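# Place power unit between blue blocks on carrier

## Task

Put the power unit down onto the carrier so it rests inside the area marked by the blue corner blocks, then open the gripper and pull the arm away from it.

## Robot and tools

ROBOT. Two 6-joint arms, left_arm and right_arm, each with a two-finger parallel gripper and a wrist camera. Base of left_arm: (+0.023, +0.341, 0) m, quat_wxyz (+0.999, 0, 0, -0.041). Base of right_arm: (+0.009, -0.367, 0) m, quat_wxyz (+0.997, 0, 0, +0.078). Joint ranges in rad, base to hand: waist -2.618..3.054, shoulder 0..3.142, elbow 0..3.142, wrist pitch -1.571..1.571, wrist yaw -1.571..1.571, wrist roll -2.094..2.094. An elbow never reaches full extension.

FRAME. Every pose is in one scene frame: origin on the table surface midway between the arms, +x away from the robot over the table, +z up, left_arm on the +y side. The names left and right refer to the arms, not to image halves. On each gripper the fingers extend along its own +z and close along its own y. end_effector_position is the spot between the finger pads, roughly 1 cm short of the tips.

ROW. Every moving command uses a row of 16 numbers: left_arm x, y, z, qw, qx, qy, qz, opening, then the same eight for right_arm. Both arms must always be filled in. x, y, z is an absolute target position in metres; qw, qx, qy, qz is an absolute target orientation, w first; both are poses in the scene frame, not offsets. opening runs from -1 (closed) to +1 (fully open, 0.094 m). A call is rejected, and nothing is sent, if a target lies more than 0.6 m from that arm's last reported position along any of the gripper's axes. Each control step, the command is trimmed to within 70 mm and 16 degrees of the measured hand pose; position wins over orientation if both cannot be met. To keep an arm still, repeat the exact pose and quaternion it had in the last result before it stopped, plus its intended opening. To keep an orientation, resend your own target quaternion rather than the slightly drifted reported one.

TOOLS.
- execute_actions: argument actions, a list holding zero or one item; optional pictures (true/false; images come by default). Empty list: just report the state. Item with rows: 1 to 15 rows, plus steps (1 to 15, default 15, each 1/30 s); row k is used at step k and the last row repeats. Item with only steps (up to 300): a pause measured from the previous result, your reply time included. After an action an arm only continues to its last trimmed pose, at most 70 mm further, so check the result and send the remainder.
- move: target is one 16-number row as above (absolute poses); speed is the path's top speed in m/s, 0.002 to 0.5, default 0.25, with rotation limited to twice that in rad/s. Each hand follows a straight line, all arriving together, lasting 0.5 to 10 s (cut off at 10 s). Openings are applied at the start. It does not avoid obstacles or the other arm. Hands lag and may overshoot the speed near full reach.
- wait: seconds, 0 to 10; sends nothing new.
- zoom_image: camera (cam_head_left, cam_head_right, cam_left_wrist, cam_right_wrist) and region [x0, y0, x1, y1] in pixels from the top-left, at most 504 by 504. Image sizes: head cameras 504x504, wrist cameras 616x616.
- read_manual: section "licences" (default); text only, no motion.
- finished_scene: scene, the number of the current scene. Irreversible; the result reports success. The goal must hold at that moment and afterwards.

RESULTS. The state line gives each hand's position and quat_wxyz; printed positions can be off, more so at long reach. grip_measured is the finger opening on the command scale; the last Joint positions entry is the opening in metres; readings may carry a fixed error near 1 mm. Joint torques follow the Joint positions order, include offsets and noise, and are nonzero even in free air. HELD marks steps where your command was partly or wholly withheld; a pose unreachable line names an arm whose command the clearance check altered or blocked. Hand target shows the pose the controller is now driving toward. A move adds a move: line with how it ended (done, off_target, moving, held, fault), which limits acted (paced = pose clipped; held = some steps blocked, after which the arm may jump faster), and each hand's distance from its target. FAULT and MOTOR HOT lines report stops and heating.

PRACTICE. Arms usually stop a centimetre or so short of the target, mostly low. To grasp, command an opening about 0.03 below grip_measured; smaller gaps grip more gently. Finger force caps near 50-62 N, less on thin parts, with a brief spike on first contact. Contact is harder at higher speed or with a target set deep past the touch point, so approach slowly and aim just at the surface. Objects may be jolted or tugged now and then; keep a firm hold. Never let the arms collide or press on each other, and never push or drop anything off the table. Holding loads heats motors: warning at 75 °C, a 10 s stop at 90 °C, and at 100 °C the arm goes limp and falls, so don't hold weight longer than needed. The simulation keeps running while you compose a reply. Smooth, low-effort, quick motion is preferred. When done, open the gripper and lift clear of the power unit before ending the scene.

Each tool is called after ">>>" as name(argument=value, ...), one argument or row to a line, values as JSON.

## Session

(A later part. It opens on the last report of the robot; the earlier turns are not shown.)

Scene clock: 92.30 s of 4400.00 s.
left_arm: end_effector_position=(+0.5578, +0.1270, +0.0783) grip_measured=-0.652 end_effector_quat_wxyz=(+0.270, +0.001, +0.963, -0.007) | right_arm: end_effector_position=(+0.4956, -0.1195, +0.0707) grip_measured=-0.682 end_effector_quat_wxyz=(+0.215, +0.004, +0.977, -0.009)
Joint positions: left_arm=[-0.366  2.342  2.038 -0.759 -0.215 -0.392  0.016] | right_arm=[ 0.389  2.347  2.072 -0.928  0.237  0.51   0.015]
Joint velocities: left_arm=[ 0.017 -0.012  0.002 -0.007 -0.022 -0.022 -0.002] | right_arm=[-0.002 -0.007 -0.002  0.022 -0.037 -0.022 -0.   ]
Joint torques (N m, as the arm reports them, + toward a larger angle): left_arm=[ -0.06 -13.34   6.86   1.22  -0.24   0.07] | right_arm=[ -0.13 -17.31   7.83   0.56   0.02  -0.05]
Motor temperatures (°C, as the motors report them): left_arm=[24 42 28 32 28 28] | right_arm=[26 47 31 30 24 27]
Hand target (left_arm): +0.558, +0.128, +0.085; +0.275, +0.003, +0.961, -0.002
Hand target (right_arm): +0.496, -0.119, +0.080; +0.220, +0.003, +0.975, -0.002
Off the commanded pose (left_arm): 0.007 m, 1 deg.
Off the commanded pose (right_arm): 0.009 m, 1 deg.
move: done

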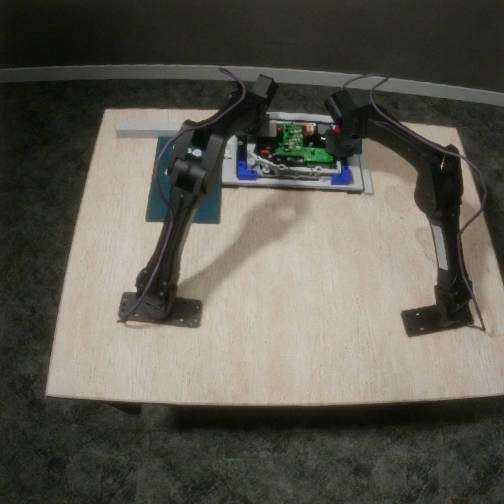

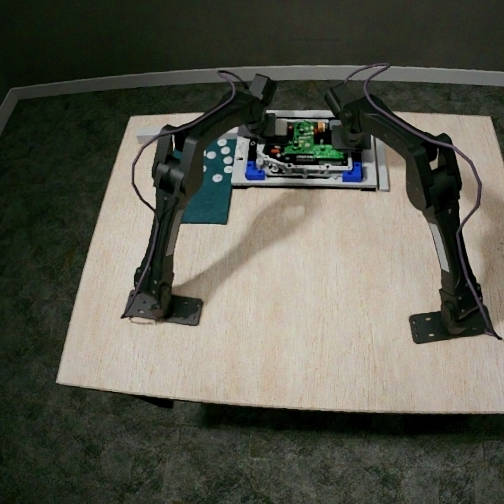

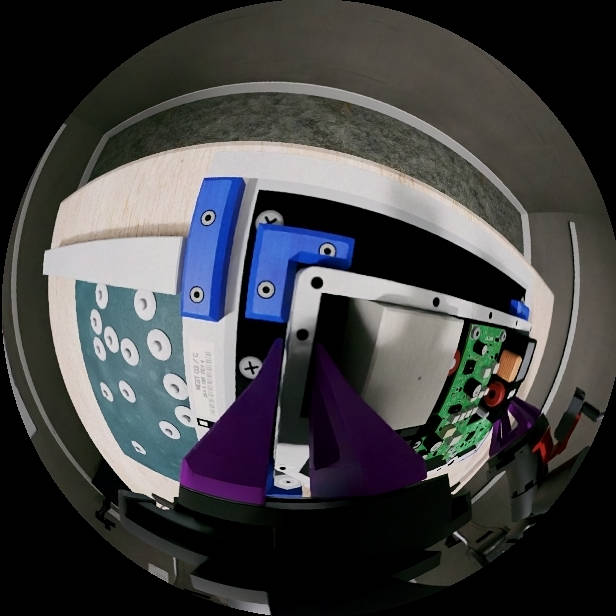

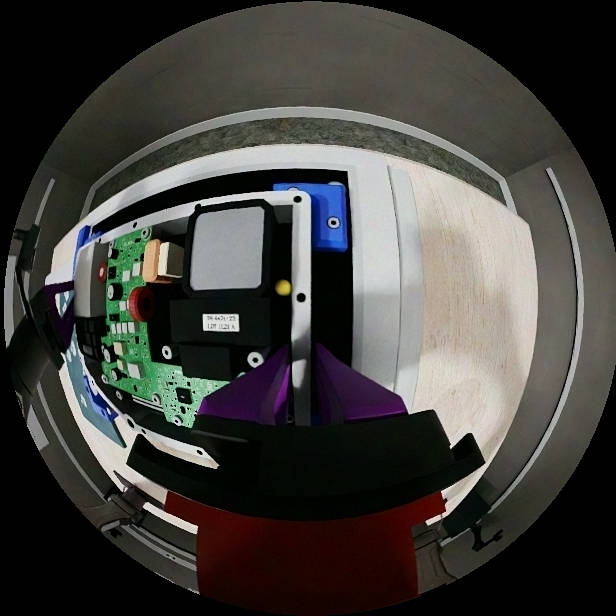

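>>> move(
  target=[0.526,0.13,0.16,0.275,0.003,0.961,-0.002,-0.65, 0.47,-0.121,0.16,0.22,0.003,0.975,-0.002,-0.68],
  speed=0.06,
)

>>> move(
  target=[0.3,0.3,0.15,0.5,0,0.866,0,-0.65, 0.3,-0.3,0.15,0.5,0,0.866,0,-0.68],
  speed=0.2,
)

>>> zoom_image(
  camera="cam_head_left",
  region=[210, 100, 380, 210],
)

Scene clock: 97.63 s of 4400.00 s.
left_arm: end_effector_position=(+0.5262, +0.1331, +0.1440) grip_measured=-0.652 end_effector_quat_wxyz=(+0.265, +0.005, +0.964, -0.003) | right_arm: end_effector_position=(+0.4682, -0.1300, +0.1334) grip_measured=-0.681 end_effector_quat_wxyz=(+0.193, +0.002, +0.981, -0.014)
Joint positions: left_arm=[-0.385  2.209  2.083 -0.954 -0.225 -0.4    0.016] | right_arm=[ 0.396  2.271  2.208 -1.187  0.226  0.52   0.015]
Joint velocities: left_arm=[-0.002 -0.007  0.007 -0.022 -0.051  0.022  0.001] | right_arm=[ 0.007 -0.012 -0.007 -0.037 -0.051 -0.007 -0.   ]
Joint torques (N m, as the arm reports them, + toward a larger angle): left_arm=[ -0.7  -12.88   8.18   1.06  -0.27  -0.08] | right_arm=[  1.07 -17.78  10.43   0.44   0.23   0.11]
Motor temperatures (°C, as the motors report them): left_arm=[24 41 28 32 28 28] | right_arm=[26 46 31 30 24 27]
Hand target (left_arm): +0.524, +0.131, +0.159; +0.275, +0.003, +0.961, -0.003
Hand target (right_arm): +0.469, -0.122, +0.160; +0.220, +0.003, +0.975, -0.001
Off the commanded pose (left_arm): 0.016 m, 1 deg.
Off the commanded pose (right_arm): 0.028 m, 3 deg.
After step 90, 0.27 s passed at rest.
move: off_target (left_arm, right_arm)

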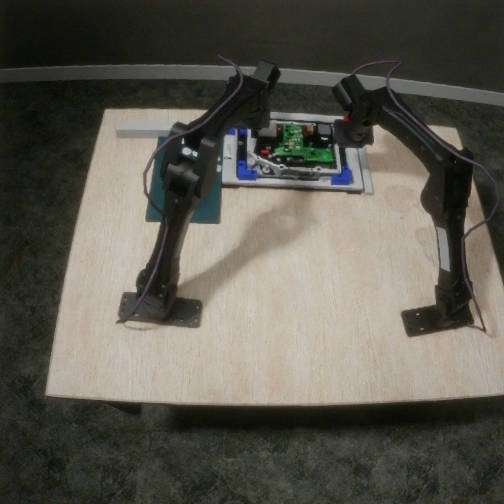

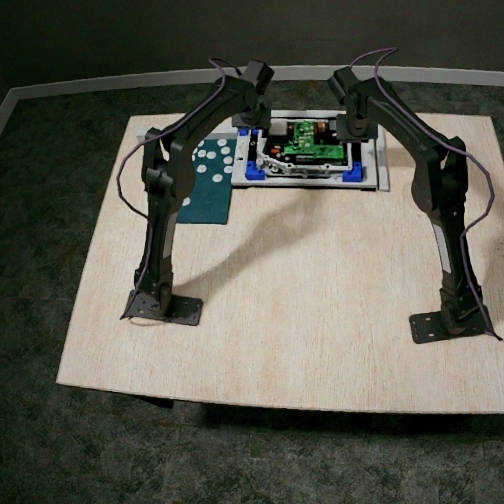

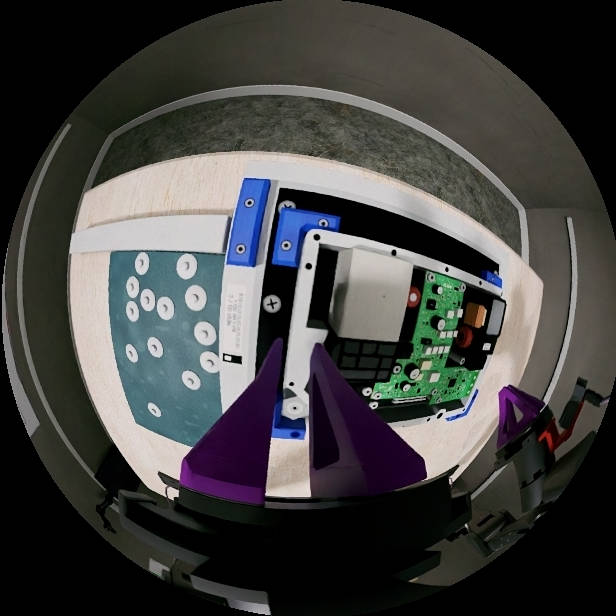

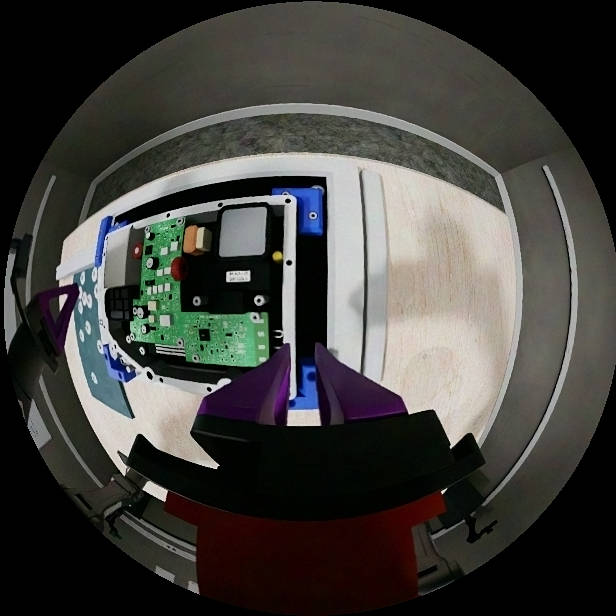

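Scene clock: 99.87 s of 4400.00 s.
left_arm: end_effector_position=(+0.3041, +0.2968, +0.1555) grip_measured=-0.652 end_effector_quat_wxyz=(+0.507, -0.004, +0.862, -0.005) | right_arm: end_effector_position=(+0.2995, -0.3009, +0.1408) grip_measured=-0.681 end_effector_quat_wxyz=(+0.483, +0.001, +0.876, -0.000)
Joint positions: left_arm=[-0.261  0.711  0.419 -0.241 -0.295 -0.184  0.016] | right_arm=[ 0.282  0.863  0.451 -0.197  0.369  0.247  0.015]
Joint velocities: left_arm=[ 0.002 -0.002 -0.007 -0.037  0.051 -0.022  0.   ] | right_arm=[-0.022 -0.012 -0.002 -0.037  0.051 -0.066 -0.   ]
Joint torques (N m, as the arm reports them, + toward a larger angle): left_arm=[ 0.84 -2.21  5.75  1.88 -0.06  0.09] | right_arm=[-0.88 -3.67  8.07  1.34  0.04 -0.14]
Motor temperatures (°C, as the motors report them): left_arm=[24 40 28 32 28 28] | right_arm=[26 45 31 31 24 27]
Hand target (left_arm): +0.299, +0.301, +0.149; +0.500, -0.002, +0.866, +0.001
Hand target (right_arm): +0.302, -0.302, +0.149; +0.498, +0.004, +0.867, +0.005
Off the commanded pose (left_arm): 0.008 m, 1 deg.
Off the commanded pose (right_arm): 0.009 m, 2 deg.
move: done

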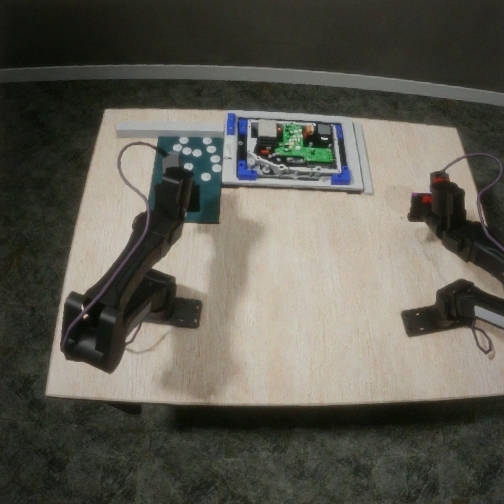

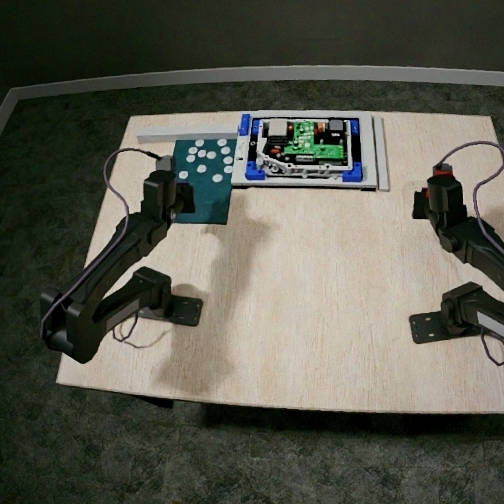

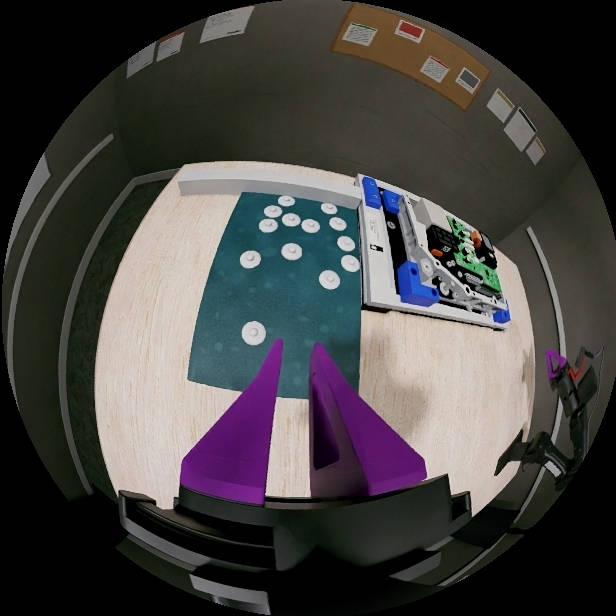

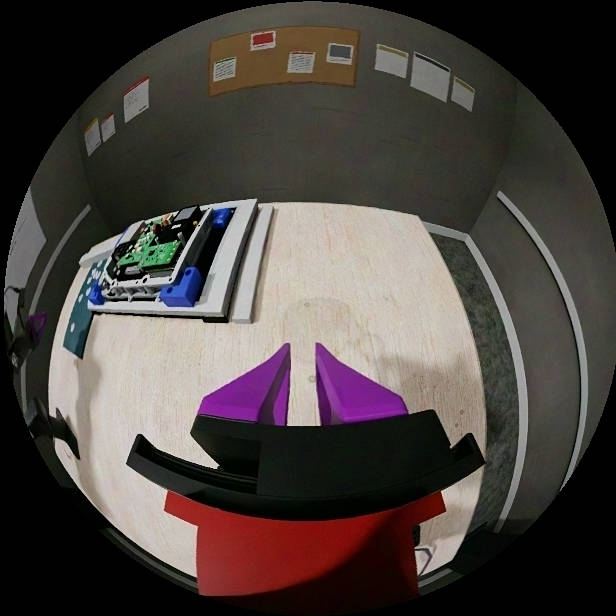

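Region (210, 100, 380, 210) of cam_head_left's 504x504 image, scaled by 2.965, with more detail than that image has; it fills the top 326 rows of this view, and the rest is white.

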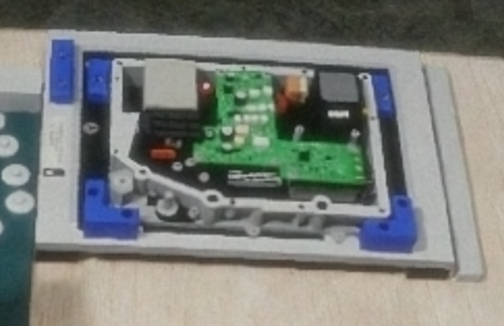

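>>> finished_scene(
  scene=2,
)

The scene is finished: the task was done.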